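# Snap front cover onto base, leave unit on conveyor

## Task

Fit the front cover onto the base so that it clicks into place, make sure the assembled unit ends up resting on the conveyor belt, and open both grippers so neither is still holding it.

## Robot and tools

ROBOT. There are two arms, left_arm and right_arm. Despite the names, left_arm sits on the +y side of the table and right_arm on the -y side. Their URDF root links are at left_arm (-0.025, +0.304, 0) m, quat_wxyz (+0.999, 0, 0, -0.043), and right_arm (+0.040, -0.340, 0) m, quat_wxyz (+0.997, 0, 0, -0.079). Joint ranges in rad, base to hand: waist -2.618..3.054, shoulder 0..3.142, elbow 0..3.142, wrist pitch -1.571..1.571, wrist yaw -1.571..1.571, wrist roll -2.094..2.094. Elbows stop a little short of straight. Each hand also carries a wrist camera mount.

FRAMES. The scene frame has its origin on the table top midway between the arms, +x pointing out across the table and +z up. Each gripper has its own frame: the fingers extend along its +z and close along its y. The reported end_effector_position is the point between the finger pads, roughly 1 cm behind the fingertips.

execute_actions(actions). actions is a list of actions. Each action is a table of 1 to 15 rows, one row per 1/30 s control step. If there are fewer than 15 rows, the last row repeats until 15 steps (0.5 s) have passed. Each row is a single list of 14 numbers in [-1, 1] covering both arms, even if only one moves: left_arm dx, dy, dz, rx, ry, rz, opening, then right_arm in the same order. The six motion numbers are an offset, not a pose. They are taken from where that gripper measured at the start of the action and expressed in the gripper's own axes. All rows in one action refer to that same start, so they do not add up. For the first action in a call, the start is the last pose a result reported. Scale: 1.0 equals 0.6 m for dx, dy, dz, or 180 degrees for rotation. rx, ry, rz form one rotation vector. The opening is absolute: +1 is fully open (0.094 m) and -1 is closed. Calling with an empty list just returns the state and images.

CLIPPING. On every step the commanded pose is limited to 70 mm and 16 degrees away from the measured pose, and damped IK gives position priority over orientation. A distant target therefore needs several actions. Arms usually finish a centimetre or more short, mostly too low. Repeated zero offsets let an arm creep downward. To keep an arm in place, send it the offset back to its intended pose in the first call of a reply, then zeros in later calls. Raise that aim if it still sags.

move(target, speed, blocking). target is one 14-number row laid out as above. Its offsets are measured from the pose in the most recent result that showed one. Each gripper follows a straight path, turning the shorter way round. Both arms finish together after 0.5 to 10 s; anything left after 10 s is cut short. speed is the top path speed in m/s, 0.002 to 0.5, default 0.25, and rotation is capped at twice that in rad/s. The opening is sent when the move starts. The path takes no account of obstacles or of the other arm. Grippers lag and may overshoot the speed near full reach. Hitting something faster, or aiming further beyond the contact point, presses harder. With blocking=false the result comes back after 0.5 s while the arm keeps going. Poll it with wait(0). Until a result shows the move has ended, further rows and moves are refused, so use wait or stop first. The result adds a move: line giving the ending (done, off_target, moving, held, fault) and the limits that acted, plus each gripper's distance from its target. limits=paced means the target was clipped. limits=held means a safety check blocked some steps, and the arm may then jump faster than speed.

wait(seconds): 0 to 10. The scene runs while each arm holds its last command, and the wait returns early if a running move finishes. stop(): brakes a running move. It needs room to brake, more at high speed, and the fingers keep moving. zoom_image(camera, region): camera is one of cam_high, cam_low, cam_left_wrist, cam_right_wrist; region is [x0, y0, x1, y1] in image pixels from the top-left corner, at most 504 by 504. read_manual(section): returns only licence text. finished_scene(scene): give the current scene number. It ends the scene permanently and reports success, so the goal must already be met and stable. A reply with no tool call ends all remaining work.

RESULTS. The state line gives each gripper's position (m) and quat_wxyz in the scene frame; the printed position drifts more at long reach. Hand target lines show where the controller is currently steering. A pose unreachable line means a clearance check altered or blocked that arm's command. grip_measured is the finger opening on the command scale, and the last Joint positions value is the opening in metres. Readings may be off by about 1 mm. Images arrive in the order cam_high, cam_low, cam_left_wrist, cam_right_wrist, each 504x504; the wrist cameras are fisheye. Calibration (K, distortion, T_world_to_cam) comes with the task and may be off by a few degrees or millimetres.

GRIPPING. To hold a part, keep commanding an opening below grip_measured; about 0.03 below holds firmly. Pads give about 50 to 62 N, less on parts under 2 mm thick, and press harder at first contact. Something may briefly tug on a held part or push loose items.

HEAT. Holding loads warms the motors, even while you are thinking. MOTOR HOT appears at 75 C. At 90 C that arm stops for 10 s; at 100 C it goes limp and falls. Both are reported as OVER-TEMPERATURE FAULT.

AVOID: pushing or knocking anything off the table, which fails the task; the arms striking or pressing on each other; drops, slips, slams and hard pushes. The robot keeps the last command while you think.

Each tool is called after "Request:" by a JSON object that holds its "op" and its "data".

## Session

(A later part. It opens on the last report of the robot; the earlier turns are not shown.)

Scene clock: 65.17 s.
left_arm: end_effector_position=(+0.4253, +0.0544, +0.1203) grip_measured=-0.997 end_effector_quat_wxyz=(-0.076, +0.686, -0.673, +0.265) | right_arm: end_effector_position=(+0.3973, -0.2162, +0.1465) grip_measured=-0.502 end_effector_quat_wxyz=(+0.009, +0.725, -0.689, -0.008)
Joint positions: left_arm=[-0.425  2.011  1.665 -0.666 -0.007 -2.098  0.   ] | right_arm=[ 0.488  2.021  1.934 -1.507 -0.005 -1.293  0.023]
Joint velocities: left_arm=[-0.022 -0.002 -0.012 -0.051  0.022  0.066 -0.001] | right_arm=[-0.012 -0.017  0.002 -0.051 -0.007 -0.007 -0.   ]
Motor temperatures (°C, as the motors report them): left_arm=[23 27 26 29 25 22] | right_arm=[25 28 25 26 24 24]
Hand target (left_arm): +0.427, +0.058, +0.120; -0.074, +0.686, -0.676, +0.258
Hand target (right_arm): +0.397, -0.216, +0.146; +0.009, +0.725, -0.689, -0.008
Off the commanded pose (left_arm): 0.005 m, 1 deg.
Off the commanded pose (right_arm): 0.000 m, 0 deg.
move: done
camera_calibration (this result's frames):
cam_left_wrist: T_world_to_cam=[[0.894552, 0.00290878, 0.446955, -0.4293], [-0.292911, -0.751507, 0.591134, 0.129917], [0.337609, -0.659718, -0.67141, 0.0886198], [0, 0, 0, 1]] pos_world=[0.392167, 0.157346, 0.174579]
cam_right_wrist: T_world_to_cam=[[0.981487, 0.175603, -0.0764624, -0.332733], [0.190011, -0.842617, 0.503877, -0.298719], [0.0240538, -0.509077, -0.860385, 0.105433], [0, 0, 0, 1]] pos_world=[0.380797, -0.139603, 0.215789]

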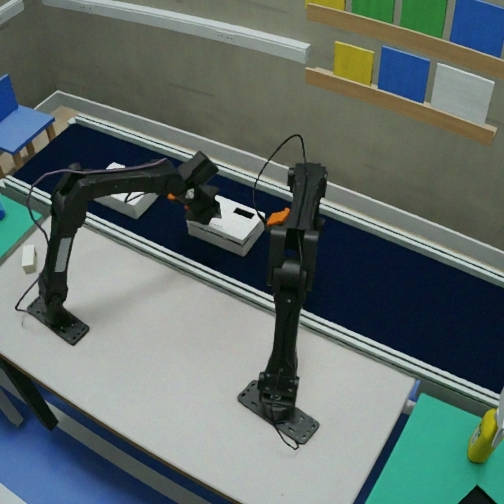

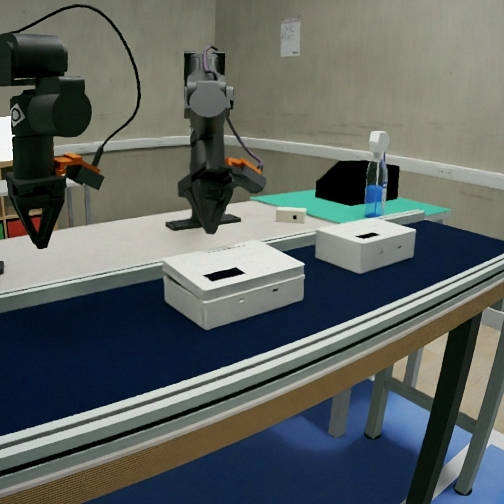

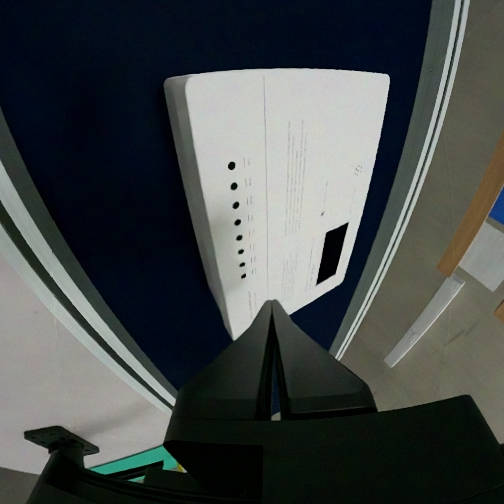

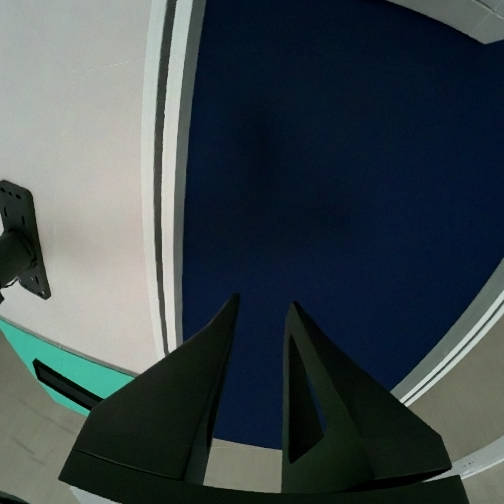

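Request:
{"op": "move", "data": {"target": [-0.0466,0.0517,0.0753,0,0,0.08,-1,0,0,0,0,0,0,-0.5], "speed": 0.05}}

Scene clock: 68.20 s.
left_arm: end_effector_position=(+0.4361, +0.0540, +0.0892) grip_measured=-0.997 end_effector_quat_wxyz=(+0.126, -0.589, +0.740, -0.298) | right_arm: end_effector_position=(+0.3973, -0.2162, +0.1465) grip_measured=-0.502 end_effector_quat_wxyz=(+0.009, +0.725, -0.689, -0.008)
Joint positions: left_arm=[-0.413  2.005  1.473 -0.379  0.    -1.842  0.   ] | right_arm=[ 0.488  2.021  1.934 -1.507 -0.005 -1.293  0.023]
Joint velocities: left_arm=[-0.017 -0.007 -0.002 -0.022 -0.037 -0.022 -0.002] | right_arm=[ 0.007 -0.002 -0.017  0.022  0.007 -0.051 -0.001]
Motor temperatures (°C, as the motors report them): left_arm=[23 27 26 28 25 22] | right_arm=[25 28 25 26 24 24]
Hand target (left_arm): +0.420, +0.068, +0.062; +0.108, -0.596, +0.754, -0.254
Hand target (right_arm): +0.397, -0.216, +0.146; +0.009, +0.725, -0.689, -0.008
Off the commanded pose (left_arm): 0.035 m, 6 deg.
Off the commanded pose (right_arm): 0.000 m, 0 deg.
move: off_target (left_arm)
camera_calibration (this result's frames):
cam_left_wrist: T_world_to_cam=[[0.794792, -0.207616, 0.570263, -0.381209], [-0.523874, -0.709074, 0.471986, 0.260266], [0.306367, -0.673877, -0.672331, 0.0783362], [0, 0, 0, 1]] pos_world=[0.415329, 0.158192, 0.147216]
cam_right_wrist: T_world_to_cam=[[0.981487, 0.175603, -0.0764624, -0.332733], [0.190011, -0.842617, 0.503877, -0.298719], [0.0240538, -0.509077, -0.860385, 0.105433], [0, 0, 0, 1]] pos_world=[0.380797, -0.139603, 0.215789]

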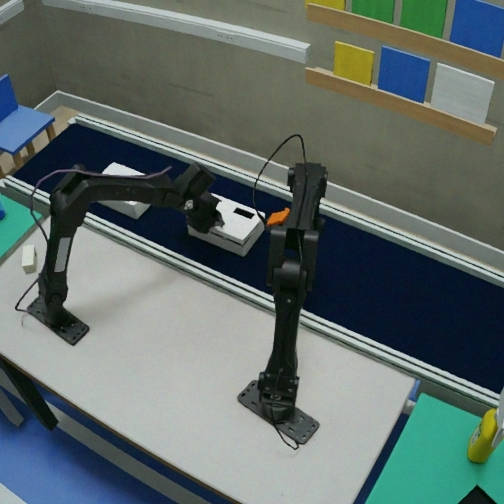

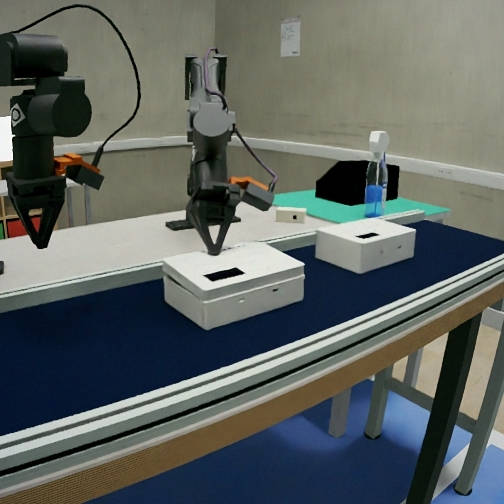

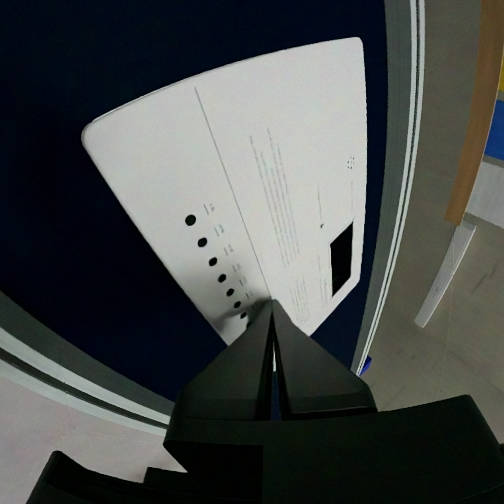

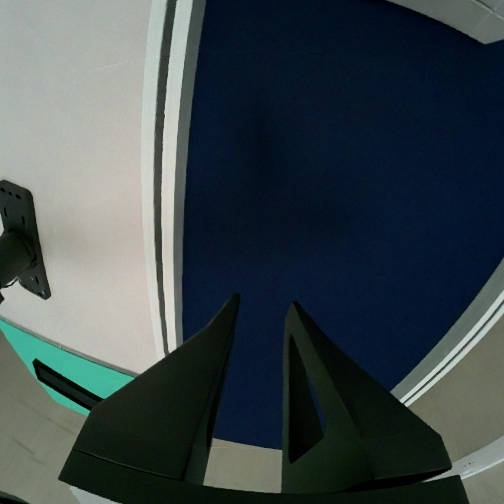

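Request:
{"op": "move", "data": {"target": [-0.0373,0.0123,-0.0505,-0.139,-0.039,0,-1,0,0,0,0,0,0,-0.5], "speed": 0.15}}

Scene clock: 70.70 s.
left_arm: end_effector_position=(+0.4199, +0.0794, +0.1042) grip_measured=-0.997 end_effector_quat_wxyz=(+0.044, -0.621, +0.776, -0.102) | right_arm: end_effector_position=(+0.3973, -0.2162, +0.1465) grip_measured=-0.502 end_effector_quat_wxyz=(+0.009, +0.725, -0.689, -0.008)
Joint positions: left_arm=[-0.382  2.287  2.161 -1.222  0.005 -1.819  0.   ] | right_arm=[ 0.488  2.021  1.934 -1.507 -0.005 -1.293  0.023]
Joint velocities: left_arm=[-0.007  0.007  0.022  0.037  0.022  0.007 -0.   ] | right_arm=[ 0.002 -0.007 -0.017 -0.037  0.051 -0.022  0.   ]
Motor temperatures (°C, as the motors report them): left_arm=[23 27 26 28 25 22] | right_arm=[25 28 25 26 24 24]
Hand target (left_arm): +0.420, +0.084, +0.104; +0.041, -0.622, +0.776, -0.095
Hand target (right_arm): +0.397, -0.216, +0.146; +0.009, +0.725, -0.689, -0.008
Off the commanded pose (left_arm): 0.006 m, 1 deg.
Off the commanded pose (right_arm): 0.000 m, 0 deg.
move: done
camera_calibration (this result's frames):
cam_left_wrist: T_world_to_cam=[[0.942881, -0.280364, 0.179922, -0.387374], [-0.332914, -0.812485, 0.478577, 0.190032], [0.0120086, -0.51114, -0.859414, 0.240719], [0, 0, 0, 1]] pos_world=[0.425621, 0.168834, 0.185629]
cam_right_wrist: T_world_to_cam=[[0.981487, 0.175603, -0.0764624, -0.332733], [0.190011, -0.842617, 0.503877, -0.298719], [0.0240538, -0.509077, -0.860385, 0.105433], [0, 0, 0, 1]] pos_world=[0.380797, -0.139603, 0.215789]

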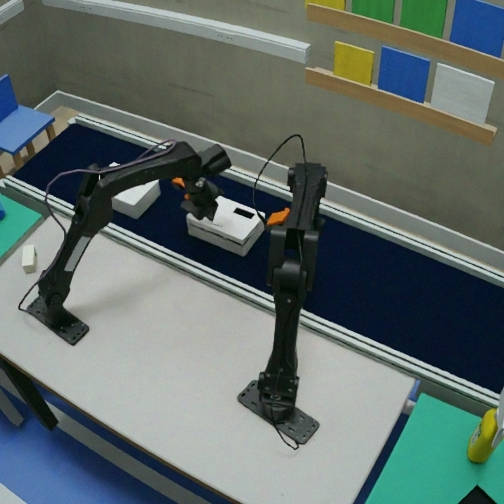

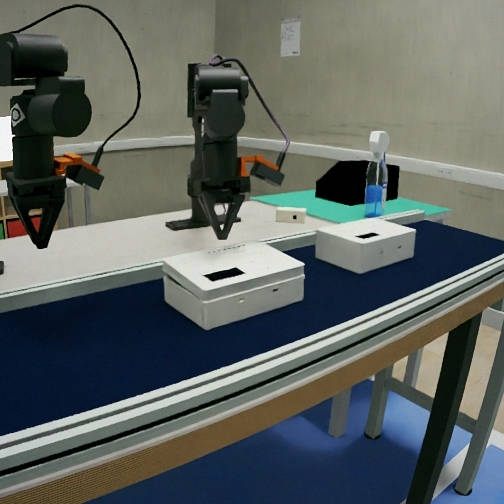

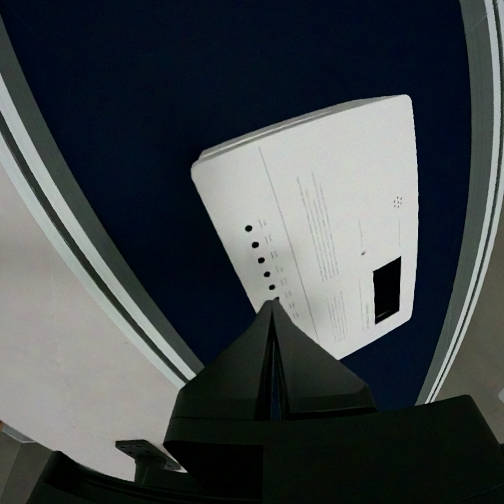

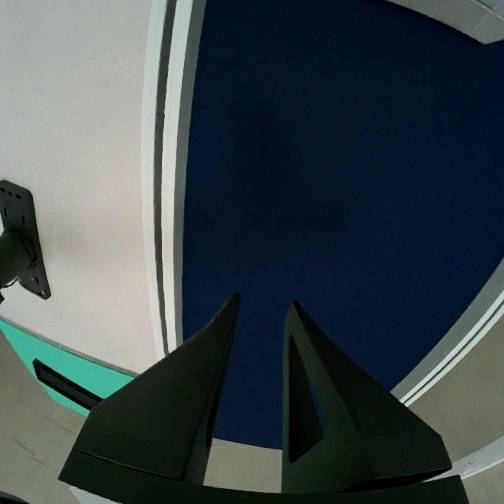

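Press along finger axis.

Request:
{"op": "move", "data": {"target": [0,0,0.065,0,0,0,-1,0,0,0,0,0,0,-0.5], "speed": 0.05}}

Scene clock: 71.97 s.
left_arm: end_effector_position=(+0.4338, +0.0725, +0.0887) grip_measured=-0.997 end_effector_quat_wxyz=(+0.056, -0.619, +0.773, -0.128) | right_arm: end_effector_position=(+0.3973, -0.2162, +0.1465) grip_measured=-0.502 end_effector_quat_wxyz=(+0.009, +0.725, -0.689, -0.008)
Joint positions: left_arm=[-0.382  2.289  2.089 -1.091  0.005 -1.819  0.   ] | right_arm=[ 0.488  2.021  1.934 -1.507 -0.005 -1.293  0.023]
Joint velocities: left_arm=[-0.007  0.007  0.007  0.066  0.022  0.066  0.   ] | right_arm=[-0.007 -0.007  0.007 -0.081 -0.081 -0.022 -0.   ]
Motor temperatures (°C, as the motors report them): left_arm=[23 27 26 28 25 22] | right_arm=[25 28 25 26 24 24]
Hand target (left_arm): +0.427, +0.076, +0.067; +0.044, -0.621, +0.775, -0.102
Hand target (right_arm): +0.397, -0.216, +0.146; +0.009, +0.725, -0.689, -0.008
Off the commanded pose (left_arm): 0.024 m, 3 deg.
Off the commanded pose (right_arm): 0.000 m, 0 deg.
move: off_target (left_arm)
camera_calibration (this result's frames):
cam_left_wrist: T_world_to_cam=[[0.932438, -0.275099, 0.234266, -0.400252], [-0.357125, -0.800279, 0.48168, 0.205743], [0.0549691, -0.532799, -0.844455, 0.205252], [0, 0, 0, 1]] pos_world=[0.435404, 0.163901, 0.16799]
cam_right_wrist: T_world_to_cam=[[0.981487, 0.175603, -0.0764624, -0.332733], [0.190011, -0.842617, 0.503877, -0.298719], [0.0240538, -0.509077, -0.860385, 0.105433], [0, 0, 0, 1]] pos_world=[0.380797, -0.139603, 0.215789]

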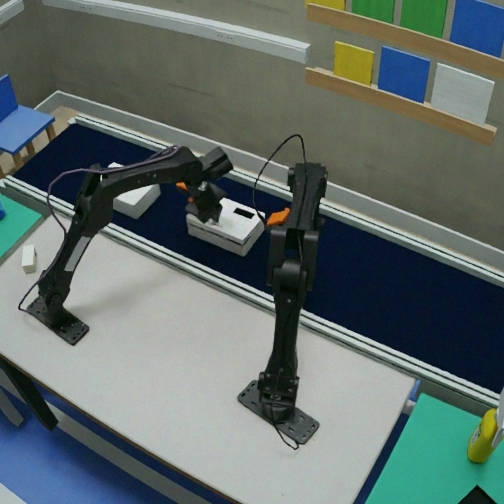

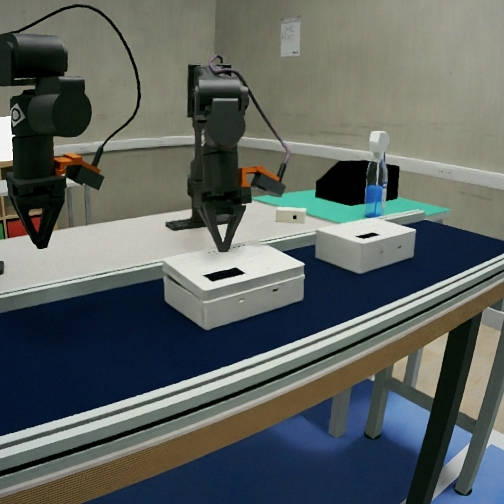

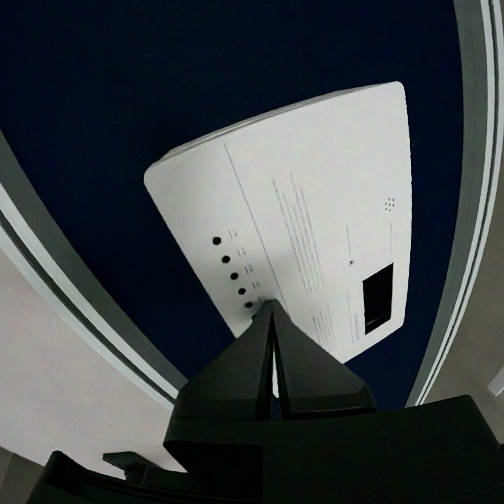

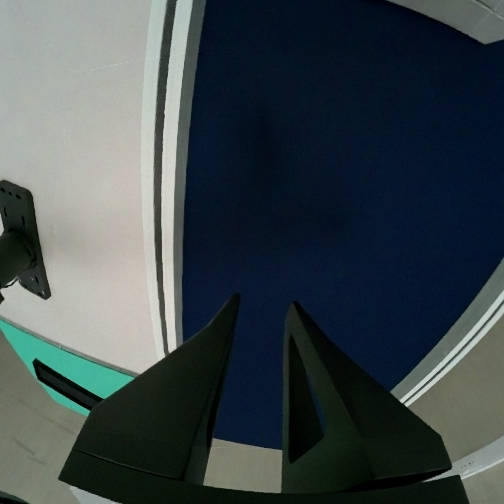

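Request:
{"op": "move", "data": {"target": [0,0.041,0.08,-0.03,-0.008,0,-1,0,0,0,0,0,0,-0.5], "speed": 0.05}}

Request:
{"op": "zoom_image", "data": {"camera": "cam_high", "region": [150,170,290,270]}}

Scene clock: 73.43 s.
left_arm: end_effector_position=(+0.4426, +0.0680, +0.0865) grip_measured=-0.997 end_effector_quat_wxyz=(+0.064, -0.619, +0.769, -0.146) | right_arm: end_effector_position=(+0.3973, -0.2162, +0.1465) grip_measured=-0.502 end_effector_quat_wxyz=(+0.009, +0.725, -0.689, -0.008)
Joint positions: left_arm=[-0.382  2.289  2.068 -1.03   0.005 -1.824  0.   ] | right_arm=[ 0.488  2.021  1.934 -1.507 -0.005 -1.293  0.023]
Joint velocities: left_arm=[-0.007 -0.007  0.022 -0.066 -0.022  0.022  0.   ] | right_arm=[-0.017 -0.002 -0.007 -0.022  0.007 -0.022  0.   ]
Motor temperatures (°C, as the motors report them): left_arm=[23 27 26 28 25 22] | right_arm=[25 28 25 26 24 24]
Hand target (left_arm): +0.420, +0.073, +0.039; +0.037, -0.623, +0.777, -0.083
Hand target (right_arm): +0.397, -0.216, +0.146; +0.009, +0.725, -0.689, -0.008
Off the commanded pose (left_arm): 0.054 m, 8 deg.
Off the commanded pose (right_arm): 0.000 m, 0 deg.
move: off_target (left_arm)
camera_calibration (this result's frames):
cam_left_wrist: T_world_to_cam=[[0.924761, -0.265346, 0.27278, -0.409757], [-0.370316, -0.792582, 0.484438, 0.211472], [0.087657, -0.549004, -0.83121, 0.186035], [0, 0, 0, 1]] pos_world=[0.440932, 0.161016, 0.163963]
cam_right_wrist: T_world_to_cam=[[0.981487, 0.175603, -0.0764624, -0.332733], [0.190011, -0.842617, 0.503877, -0.298719], [0.0240538, -0.509077, -0.860385, 0.105433], [0, 0, 0, 1]] pos_world=[0.380797, -0.139603, 0.215789]

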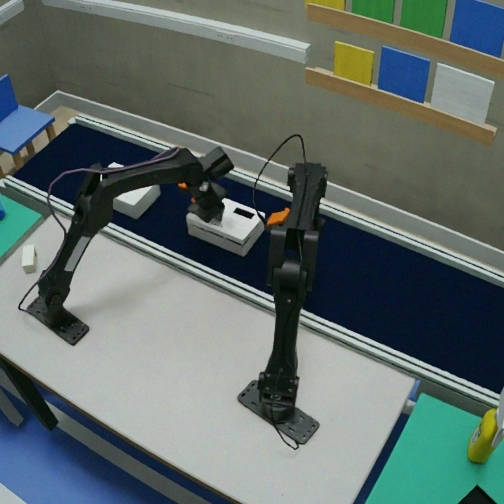

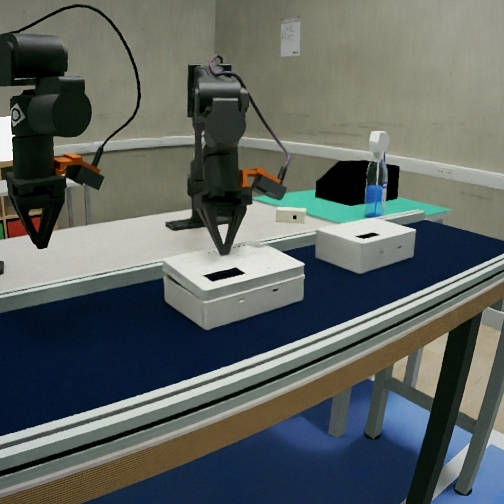

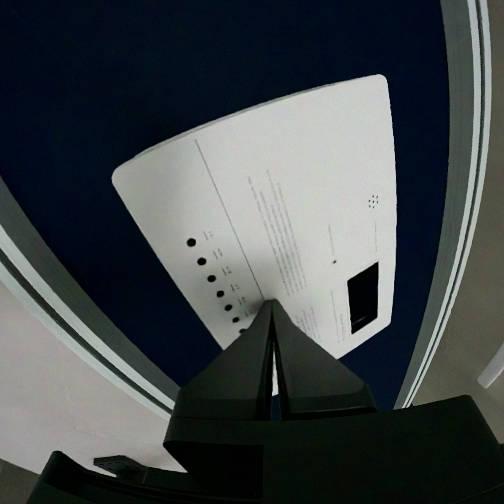

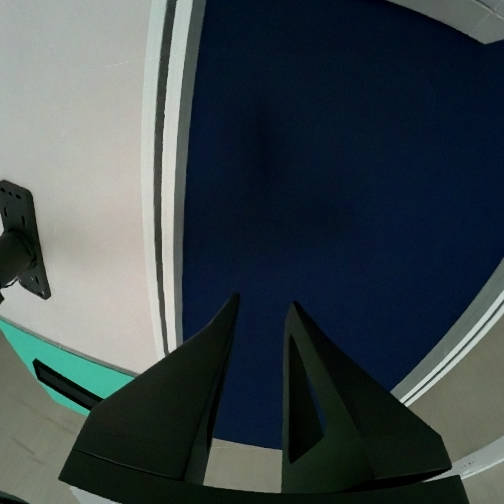

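Region (150, 170, 290, 270) of cam_high's 504x504 image, scaled by 3.600, with more detail than that image has; it fills the top 360 rows of this view, and the rest is white.

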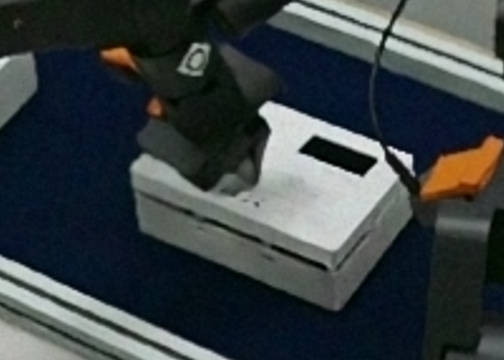

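Request:
{"op": "move", "data": {"target": [-0.05,0.048,-0.0485,-0.097,-0.027,0,-1,0,0,0,0,0,0,-0.5], "speed": 0.15}}

Scene clock: 75.73 s.
left_arm: end_effector_position=(+0.4164, +0.0995, +0.1013) grip_measured=-0.997 end_effector_quat_wxyz=(+0.013, -0.628, +0.777, -0.031) | right_arm: end_effector_position=(+0.3973, -0.2162, +0.1465) grip_measured=-0.502 end_effector_quat_wxyz=(+0.009, +0.725, -0.689, -0.008)
Joint positions: left_arm=[-0.348  2.473  2.502 -1.533  0.005 -1.793  0.   ] | right_arm=[ 0.488  2.021  1.934 -1.507 -0.005 -1.293  0.023]
Joint velocities: left_arm=[-0.012 -0.002  0.002  0.007  0.037 -0.007  0.   ] | right_arm=[-0.012 -0.012 -0.002 -0.066 -0.007  0.037 -0.   ]
Motor temperatures (°C, as the motors report them): left_arm=[23 28 26 27 25 22] | right_arm=[25 28 25 26 24 24]
Hand target (left_arm): +0.414, +0.107, +0.103; +0.012, -0.629, +0.777, -0.021
Hand target (right_arm): +0.397, -0.216, +0.146; +0.009, +0.725, -0.689, -0.008
Off the commanded pose (left_arm): 0.008 m, 4 deg.
Off the commanded pose (right_arm): 0.000 m, 0 deg.
joint sent to its limit (left arm) — the command would take joint 4 (wrist pitch) past its lower limit, so that joint was sent only as far as its limit.
move: off_target (left_arm)
camera_calibration (this result's frames):
cam_left_wrist: T_world_to_cam=[[0.959728, -0.279602, 0.0273057, -0.369512], [-0.260323, -0.84857, 0.460609, 0.181762], [-0.105616, -0.449168, -0.887183, 0.294118], [0, 0, 0, 1]] pos_world=[0.433012, 0.183029, 0.187305]
cam_right_wrist: T_world_to_cam=[[0.981487, 0.175603, -0.0764624, -0.332733], [0.190011, -0.842617, 0.503877, -0.298719], [0.0240538, -0.509077, -0.860385, 0.105433], [0, 0, 0, 1]] pos_world=[0.380797, -0.139603, 0.215789]

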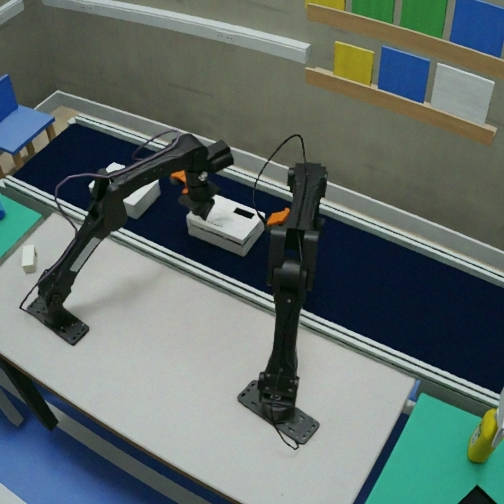

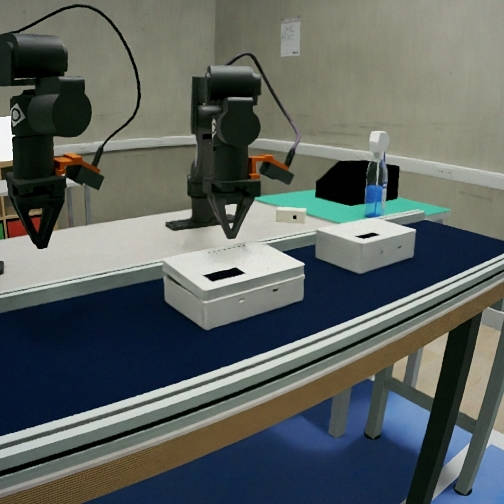

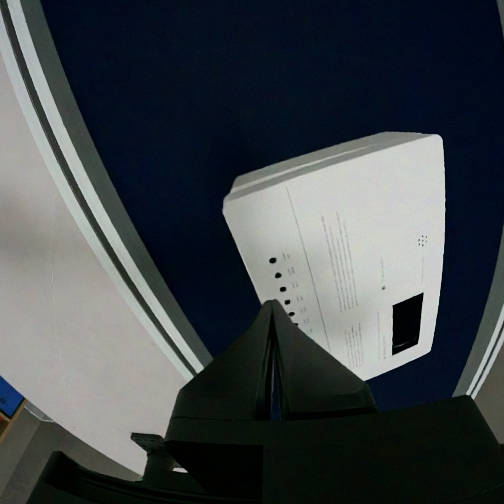

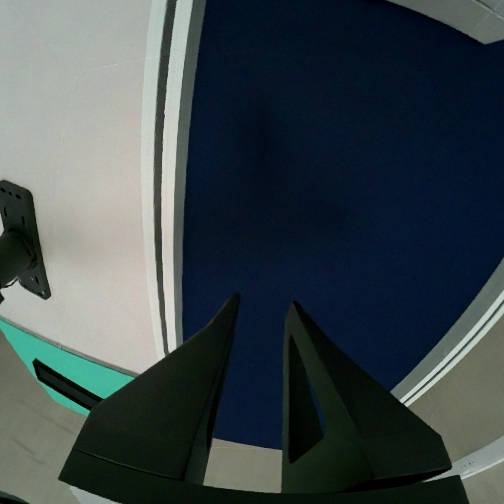

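Request:
{"op": "move", "data": {"target": [0,0.006,0.10,-0.04,-0.011,0,-1,0,0,0,0,0,0,-0.5], "speed": 0.05}}

Request:
{"op": "zoom_image", "data": {"camera": "cam_high", "region": [150,170,290,270]}}

Scene clock: 77.43 s.
left_arm: end_effector_position=(+0.4204, +0.0975, +0.0864) grip_measured=-0.997 end_effector_quat_wxyz=(+0.007, -0.628, +0.778, -0.020) | right_arm: end_effector_position=(+0.3973, -0.2162, +0.1465) grip_measured=-0.502 end_effector_quat_wxyz=(+0.009, +0.725, -0.689, -0.008)
Joint positions: left_arm=[-0.348  2.54   2.568 -1.556  0.005 -1.793  0.   ] | right_arm=[ 0.488  2.021  1.934 -1.507 -0.005 -1.293  0.023]
Joint velocities: left_arm=[-0.002 -0.002  0.002 -0.007  0.007  0.037  0.   ] | right_arm=[-0.007 -0.002 -0.017 -0.037  0.037  0.022 -0.   ]
Motor temperatures (°C, as the motors report them): left_arm=[23 28 26 27 25 22] | right_arm=[25 28 25 26 24 24]
Hand target (left_arm): +0.413, +0.101, +0.043; -0.012, -0.629, +0.777, +0.027
Hand target (right_arm): +0.397, -0.216, +0.146; +0.009, +0.725, -0.689, -0.008
Off the commanded pose (left_arm): 0.045 m, 6 deg.
Off the commanded pose (right_arm): 0.000 m, 0 deg.
joint sent to its limit (left arm) — the command would take joint 4 (wrist pitch) past its lower limit, so that joint was sent only as far as its limit.
move: off_target (left_arm)
camera_calibration (this result's frames):
cam_left_wrist: T_world_to_cam=[[0.959951, -0.280153, 0.00305901, -0.371503], [-0.25036, -0.852864, 0.458196, 0.184387], [-0.125756, -0.440611, -0.888846, 0.288219], [0, 0, 0, 1]] pos_world=[0.439033, 0.180172, 0.172834]
cam_right_wrist: T_world_to_cam=[[0.981487, 0.175603, -0.0764624, -0.332733], [0.190011, -0.842617, 0.503877, -0.298719], [0.0240538, -0.509077, -0.860385, 0.105433], [0, 0, 0, 1]] pos_world=[0.380797, -0.139603, 0.215789]

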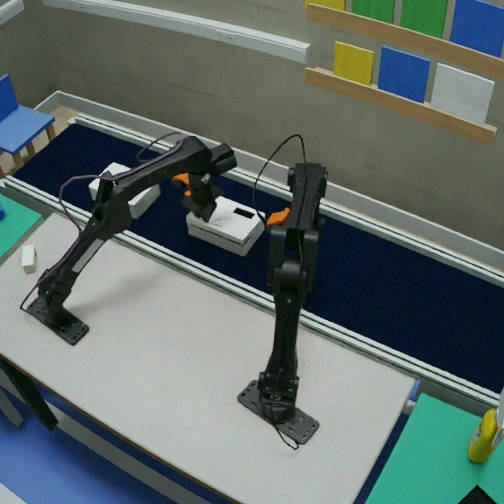

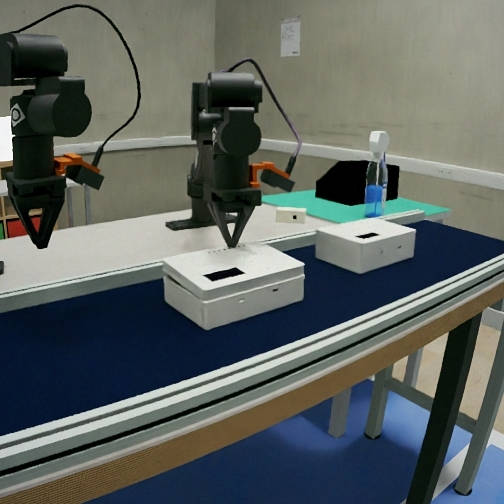

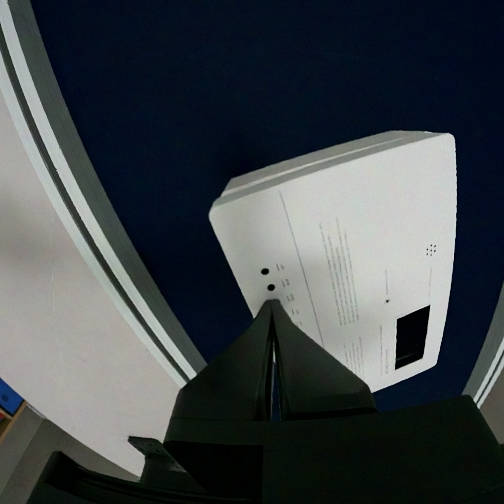

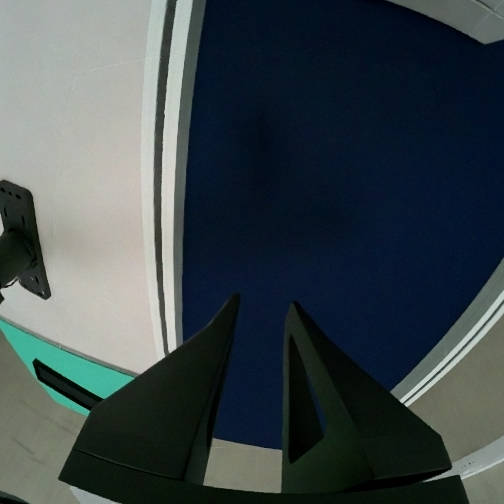

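Region (150, 170, 290, 270) of cam_high's 504x504 image, scaled by 3.600, with more detail than that image has; it fills the top 360 rows of this view, and the rest is white.

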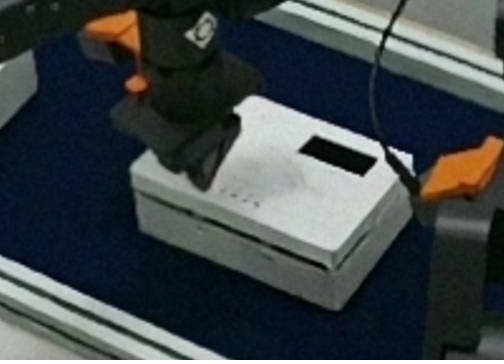

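Request:
{"op": "move", "data": {"target": [0,0.012,0.115,-0.048,-0.013,0,-1,0,0,0,0,0,0,-0.5], "speed": 0.06}}

Request:
{"op": "zoom_image", "data": {"camera": "cam_high", "region": [150,170,290,270]}}

Scene clock: 79.07 s.
left_arm: end_effector_position=(+0.4236, +0.0960, +0.0850) grip_measured=-0.997 end_effector_quat_wxyz=(+0.009, -0.628, +0.778, -0.023) | right_arm: end_effector_position=(+0.3973, -0.2162, +0.1465) grip_measured=-0.502 end_effector_quat_wxyz=(+0.009, +0.725, -0.689, -0.008)
Joint positions: left_arm=[-0.348  2.555  2.59  -1.556  0.005 -1.793  0.   ] | right_arm=[ 0.488  2.021  1.934 -1.507 -0.005 -1.293  0.023]
Joint velocities: left_arm=[ 0.012 -0.002 -0.027  0.007  0.037 -0.081  0.001] | right_arm=[ 0.002  0.002 -0.007 -0.007  0.081 -0.066 -0.001]
Motor temperatures (°C, as the motors report them): left_arm=[23 28 26 27 25 22] | right_arm=[25 28 25 26 24 24]
Hand target (left_arm): +0.410, +0.101, +0.021; -0.022, -0.628, +0.776, +0.047
Hand target (right_arm): +0.397, -0.216, +0.146; +0.009, +0.725, -0.689, -0.008
Off the commanded pose (left_arm): 0.068 m, 9 deg.
Off the commanded pose (right_arm): 0.000 m, 0 deg.
joint sent to its limit (left arm) — the command would take joint 4 (wrist pitch) past its lower limit, so that joint was sent only as far as its limit.
move: off_target (left_arm)
camera_calibration (this result's frames):
cam_left_wrist: T_world_to_cam=[[0.959907, -0.280132, 0.0102261, -0.37556], [-0.253377, -0.851467, 0.459133, 0.18564], [-0.119911, -0.443316, -0.888309, 0.284453], [0, 0, 0, 1]] pos_world=[0.441649, 0.178962, 0.171289]
cam_right_wrist: T_world_to_cam=[[0.981487, 0.175603, -0.0764624, -0.332733], [0.190011, -0.842617, 0.503877, -0.298719], [0.0240538, -0.509077, -0.860385, 0.105433], [0, 0, 0, 1]] pos_world=[0.380797, -0.139603, 0.215789]

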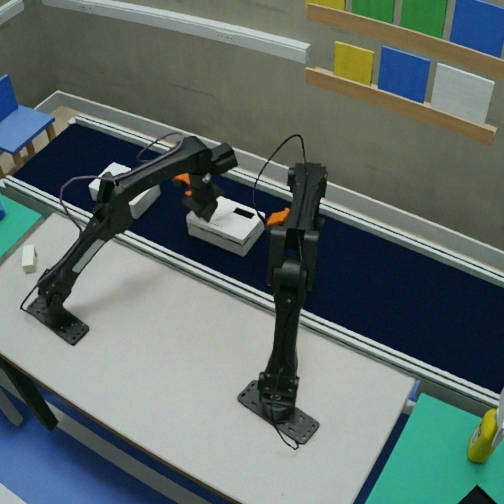

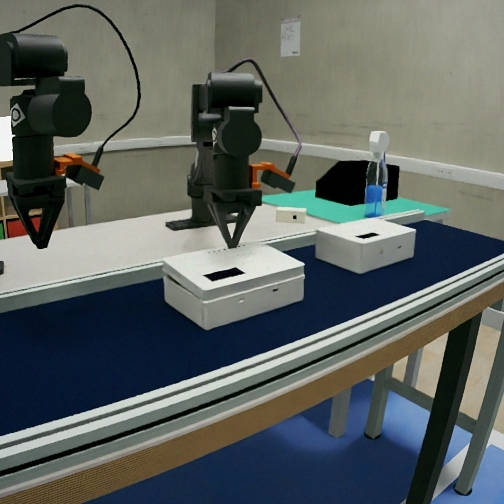

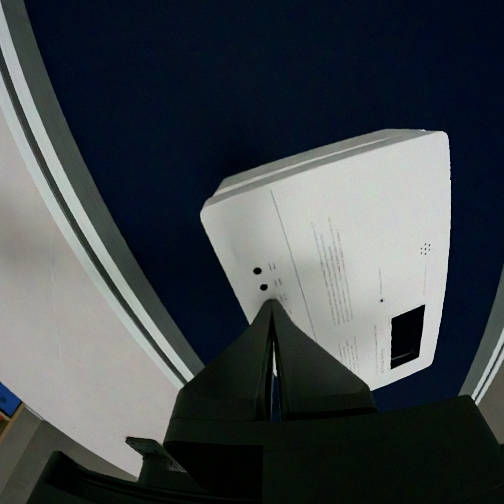

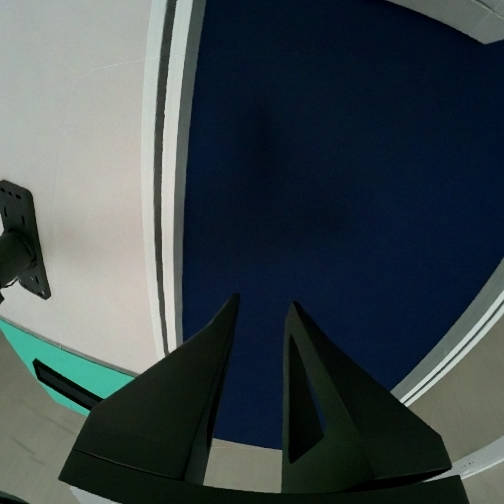

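Region (150, 170, 290, 270) of cam_high's 504x504 image, scaled by 3.600, with more detail than that image has; it fills the top 360 rows of this view, and the rest is white.

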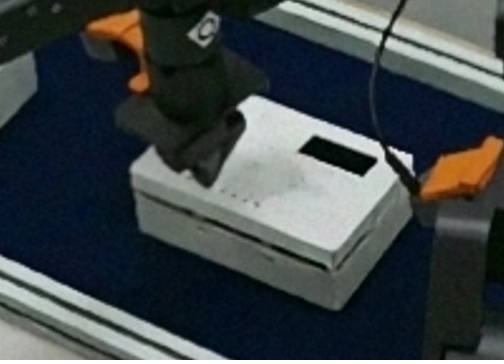

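Request:
{"op": "move", "data": {"target": [0,0,0,0,0,0,-1,-0.325,-0.05,0.04,0,0,0.95,-1], "speed": 0.5}}

Scene clock: 82.97 s.
left_arm: end_effector_position=(+0.4240, +0.0958, +0.0884) grip_measured=-0.997 end_effector_quat_wxyz=(+0.010, -0.628, +0.777, -0.027) | right_arm: end_effector_position=(+0.4177, -0.0479, +0.1238) grip_measured=-0.986 end_effector_quat_wxyz=(+0.013, +0.438, +0.898, +0.039)
Joint positions: left_arm=[-0.348  2.549  2.591 -1.556  0.005 -1.793  0.   ] | right_arm=[ 0.81   2.415  2.487 -1.561 -0.013  1.561  0.001]
Joint velocities: left_arm=[ 0.002  0.002 -0.012 -0.066 -0.007  0.037  0.   ] | right_arm=[-0.017 -0.007 -0.002  0.022 -0.022 -0.051  0.   ]
Motor temperatures (°C, as the motors report them): left_arm=[23 28 26 27 25 22] | right_arm=[25 29 26 26 24 24]
Hand target (left_arm): +0.424, +0.096, +0.085; +0.009, -0.628, +0.778, -0.023
Hand target (right_arm): +0.418, -0.050, +0.124; +0.013, +0.435, +0.899, +0.038
Off the commanded pose (left_arm): 0.003 m, 0 deg.
Off the commanded pose (right_arm): 0.028 m, 27 deg; orientation clipped at the last step of the last action.
move: held (right_arm); limits=paced,held; held on 18 of 102 steps (right_arm), including the last (right_arm)
pose unreachable (right arm): on one or more control steps of this call, first in action 0 (counted from 0), this arm could not follow its commanded pose, so it was not sent that pose on those steps. On the call's last step it was still not sent that pose. It may still have moved: this result reports where it is.
cause: the commanded pose would bring a part of the arm too close to another arm (this arm's wrist (the part past joint 4) and the other arm's wrist (the part past joint 4)).
camera_calibration (this result's frames):
cam_left_wrist: T_world_to_cam=[[0.95981, -0.280087, 0.0177698, -0.376633], [-0.25656, -0.849995, 0.460093, 0.185162], [-0.113762, -0.446161, -0.887693, 0.285028], [0, 0, 0, 1]] pos_world=[0.441427, 0.179065, 0.174518]
cam_right_wrist: T_world_to_cam=[[-0.69886, -0.702321, -0.135425, 0.283119], [-0.659027, 0.558684, 0.503542, 0.272485], [-0.277988, 0.441155, -0.853291, 0.341858], [0, 0, 0, 1]] pos_world=[0.472468, -0.104205, 0.192838]

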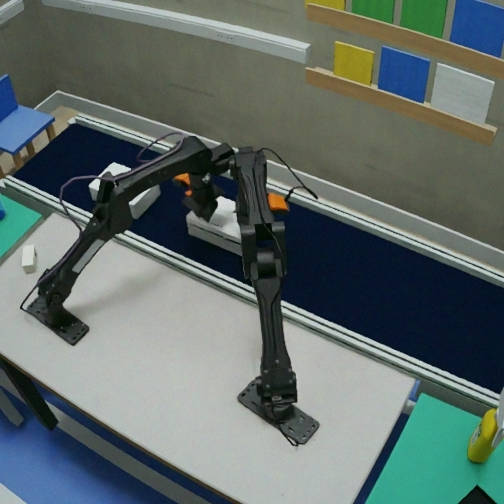

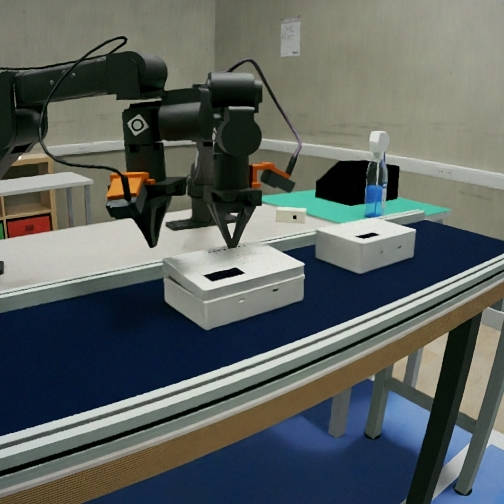

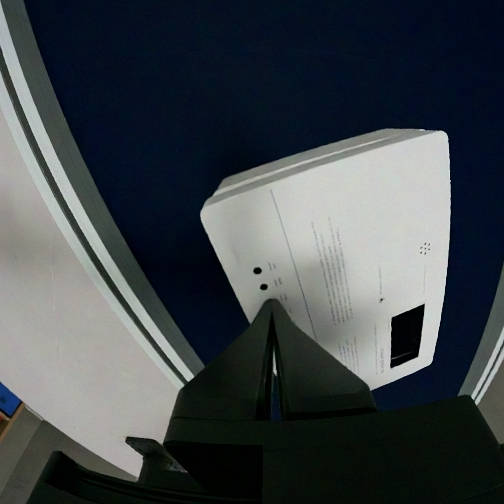

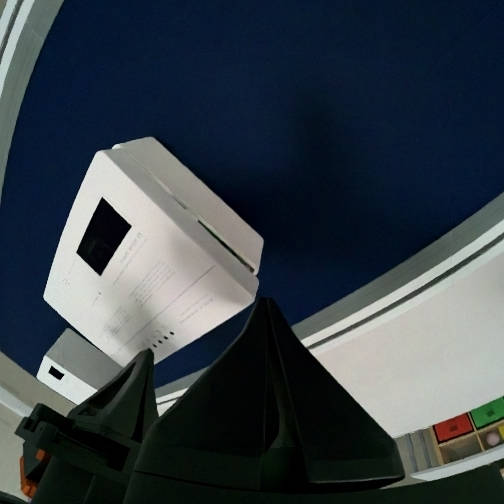

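Request:
{"op": "move", "data": {"target": [-0.08,0.027,-0.03,0,0,0,-1,0,0,0,0,0,0,-1], "speed": 0.15}}

Request:
{"op": "move", "data": {"target": [0,0,0,0,0,0,-1,0.05,0.037,0.025,0,0,0,-1], "speed": 0.15}}

Scene clock: 84.33 s.
left_arm: end_effector_position=(+0.4188, +0.1480, +0.1036) grip_measured=-0.997 end_effector_quat_wxyz=(+0.009, -0.633, +0.774, -0.023) | right_arm: end_effector_position=(+0.4177, -0.0479, +0.1238) grip_measured=-0.986 end_effector_quat_wxyz=(+0.013, +0.438, +0.898, +0.039)
Joint positions: left_arm=[-0.251  2.385  2.353 -1.49   0.009 -1.708  0.   ] | right_arm=[ 0.81   2.415  2.487 -1.561 -0.013  1.561  0.001]
Joint velocities: left_arm=[-0.022 -0.012  0.007  0.051  0.007 -0.066 -0.   ] | right_arm=[-0.012 -0.007  0.002 -0.051 -0.051 -0.066 -0.002]
Motor temperatures (°C, as the motors report them): left_arm=[23 29 26 27 25 22] | right_arm=[25 29 26 26 24 24]
Hand target (left_arm): +0.418, +0.147, +0.106; +0.010, -0.629, +0.777, -0.027
Hand target (right_arm): +0.418, -0.048, +0.124; +0.013, +0.438, +0.898, +0.039
Off the commanded pose (left_arm): 0.002 m, 1 deg.
Off the commanded pose (right_arm): 0.000 m, 0 deg.
move: done
camera_calibration (this result's frames):
cam_left_wrist: T_world_to_cam=[[0.963342, -0.268097, 0.00976386, -0.359683], [-0.242584, -0.854971, 0.458452, 0.216174], [-0.114562, -0.444015, -0.888665, 0.321324], [0, 0, 0, 1]] pos_world=[0.435749, 0.231066, 0.189956]
cam_right_wrist: T_world_to_cam=[[-0.69886, -0.702321, -0.135425, 0.283119], [-0.659027, 0.558684, 0.503542, 0.272485], [-0.277988, 0.441155, -0.853291, 0.341858], [0, 0, 0, 1]] pos_world=[0.472468, -0.104205, 0.192838]

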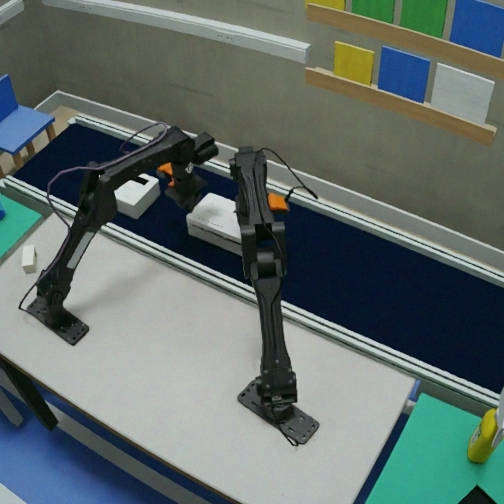

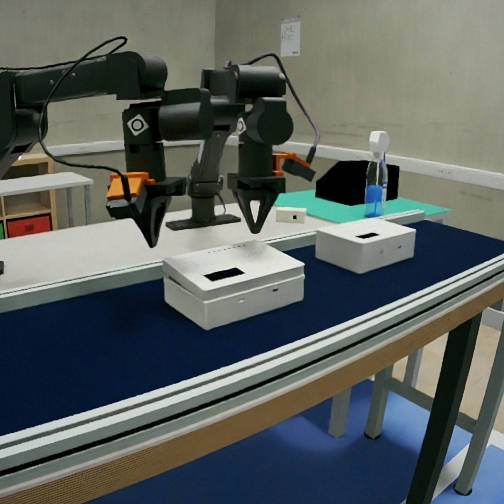

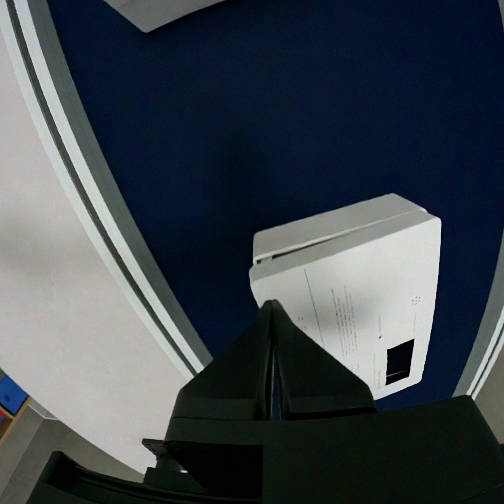

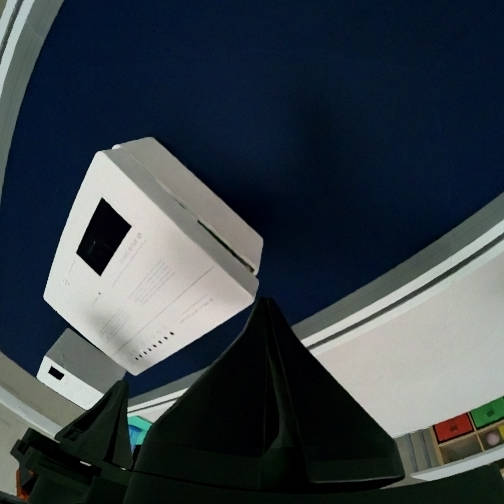

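Scene clock: 85.13 s.
left_arm: end_effector_position=(+0.4188, +0.1479, +0.1036) grip_measured=-0.997 end_effector_quat_wxyz=(+0.009, -0.633, +0.774, -0.023) | right_arm: end_effector_position=(+0.4163, -0.0116, +0.1064) grip_measured=-0.986 end_effector_quat_wxyz=(+0.015, +0.434, +0.899, +0.050)
Joint positions: left_arm=[-0.251  2.385  2.353 -1.49   0.009 -1.708  0.   ] | right_arm=[ 0.87   2.529  2.624 -1.563 -0.013  1.612  0.001]
Joint velocities: left_arm=[-0.002 -0.002  0.007 -0.037 -0.007 -0.051 -0.001] | right_arm=[ 0.027 -0.007  0.032 -0.095  0.066 -0.051 -0.001]
Motor temperatures (°C, as the motors report them): left_arm=[23 29 26 27 25 22] | right_arm=[25 29 26 26 24 24]
Hand target (left_arm): +0.419, +0.148, +0.104; +0.009, -0.633, +0.774, -0.023
Hand target (right_arm): +0.417, -0.010, +0.111; +0.019, +0.438, +0.897, +0.055
Off the commanded pose (left_arm): 0.000 m, 0 deg.
Off the commanded pose (right_arm): 0.005 m, 1 deg.
joint sent to its limit (right arm) — the command would take joint 4 (wrist pitch) past its lower limit, so that joint was sent only as far as its limit.
move: done
camera_calibration (this result's frames):
cam_left_wrist: T_world_to_cam=[[0.963339, -0.268096, 0.0101445, -0.359815], [-0.242749, -0.854913, 0.458472, 0.216226], [-0.114242, -0.444127, -0.888651, 0.321206], [0, 0, 0, 1]] pos_world=[0.435808, 0.231045, 0.189956]
cam_right_wrist: T_world_to_cam=[[-0.690886, -0.70587, -0.156283, 0.304128], [-0.670376, 0.544547, 0.504048, 0.264552], [-0.270689, 0.453008, -0.849418, 0.307306], [0, 0, 0, 1]] pos_world=[0.470651, -0.0685984, 0.175215]

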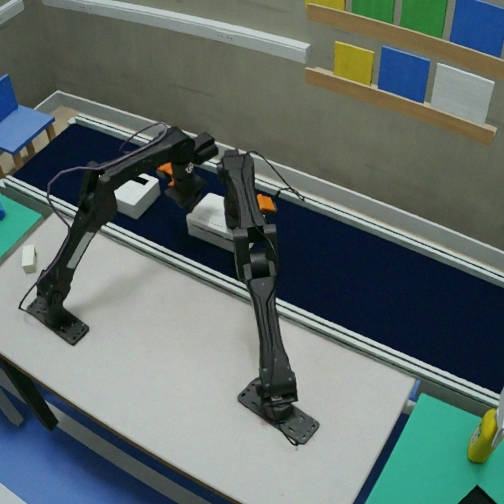

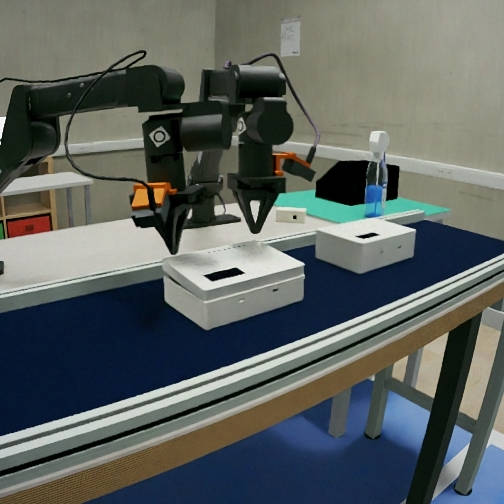

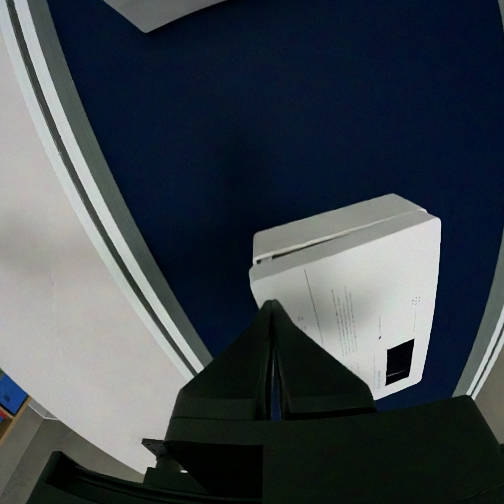

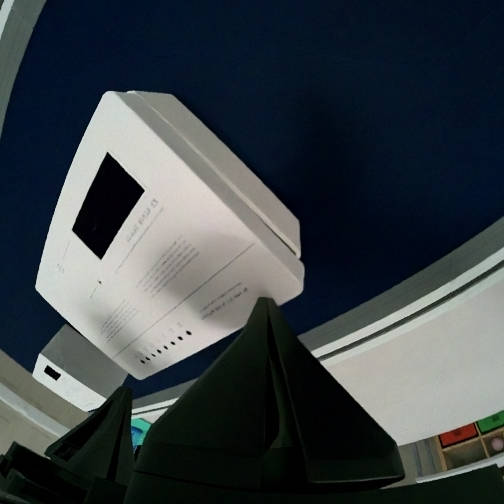

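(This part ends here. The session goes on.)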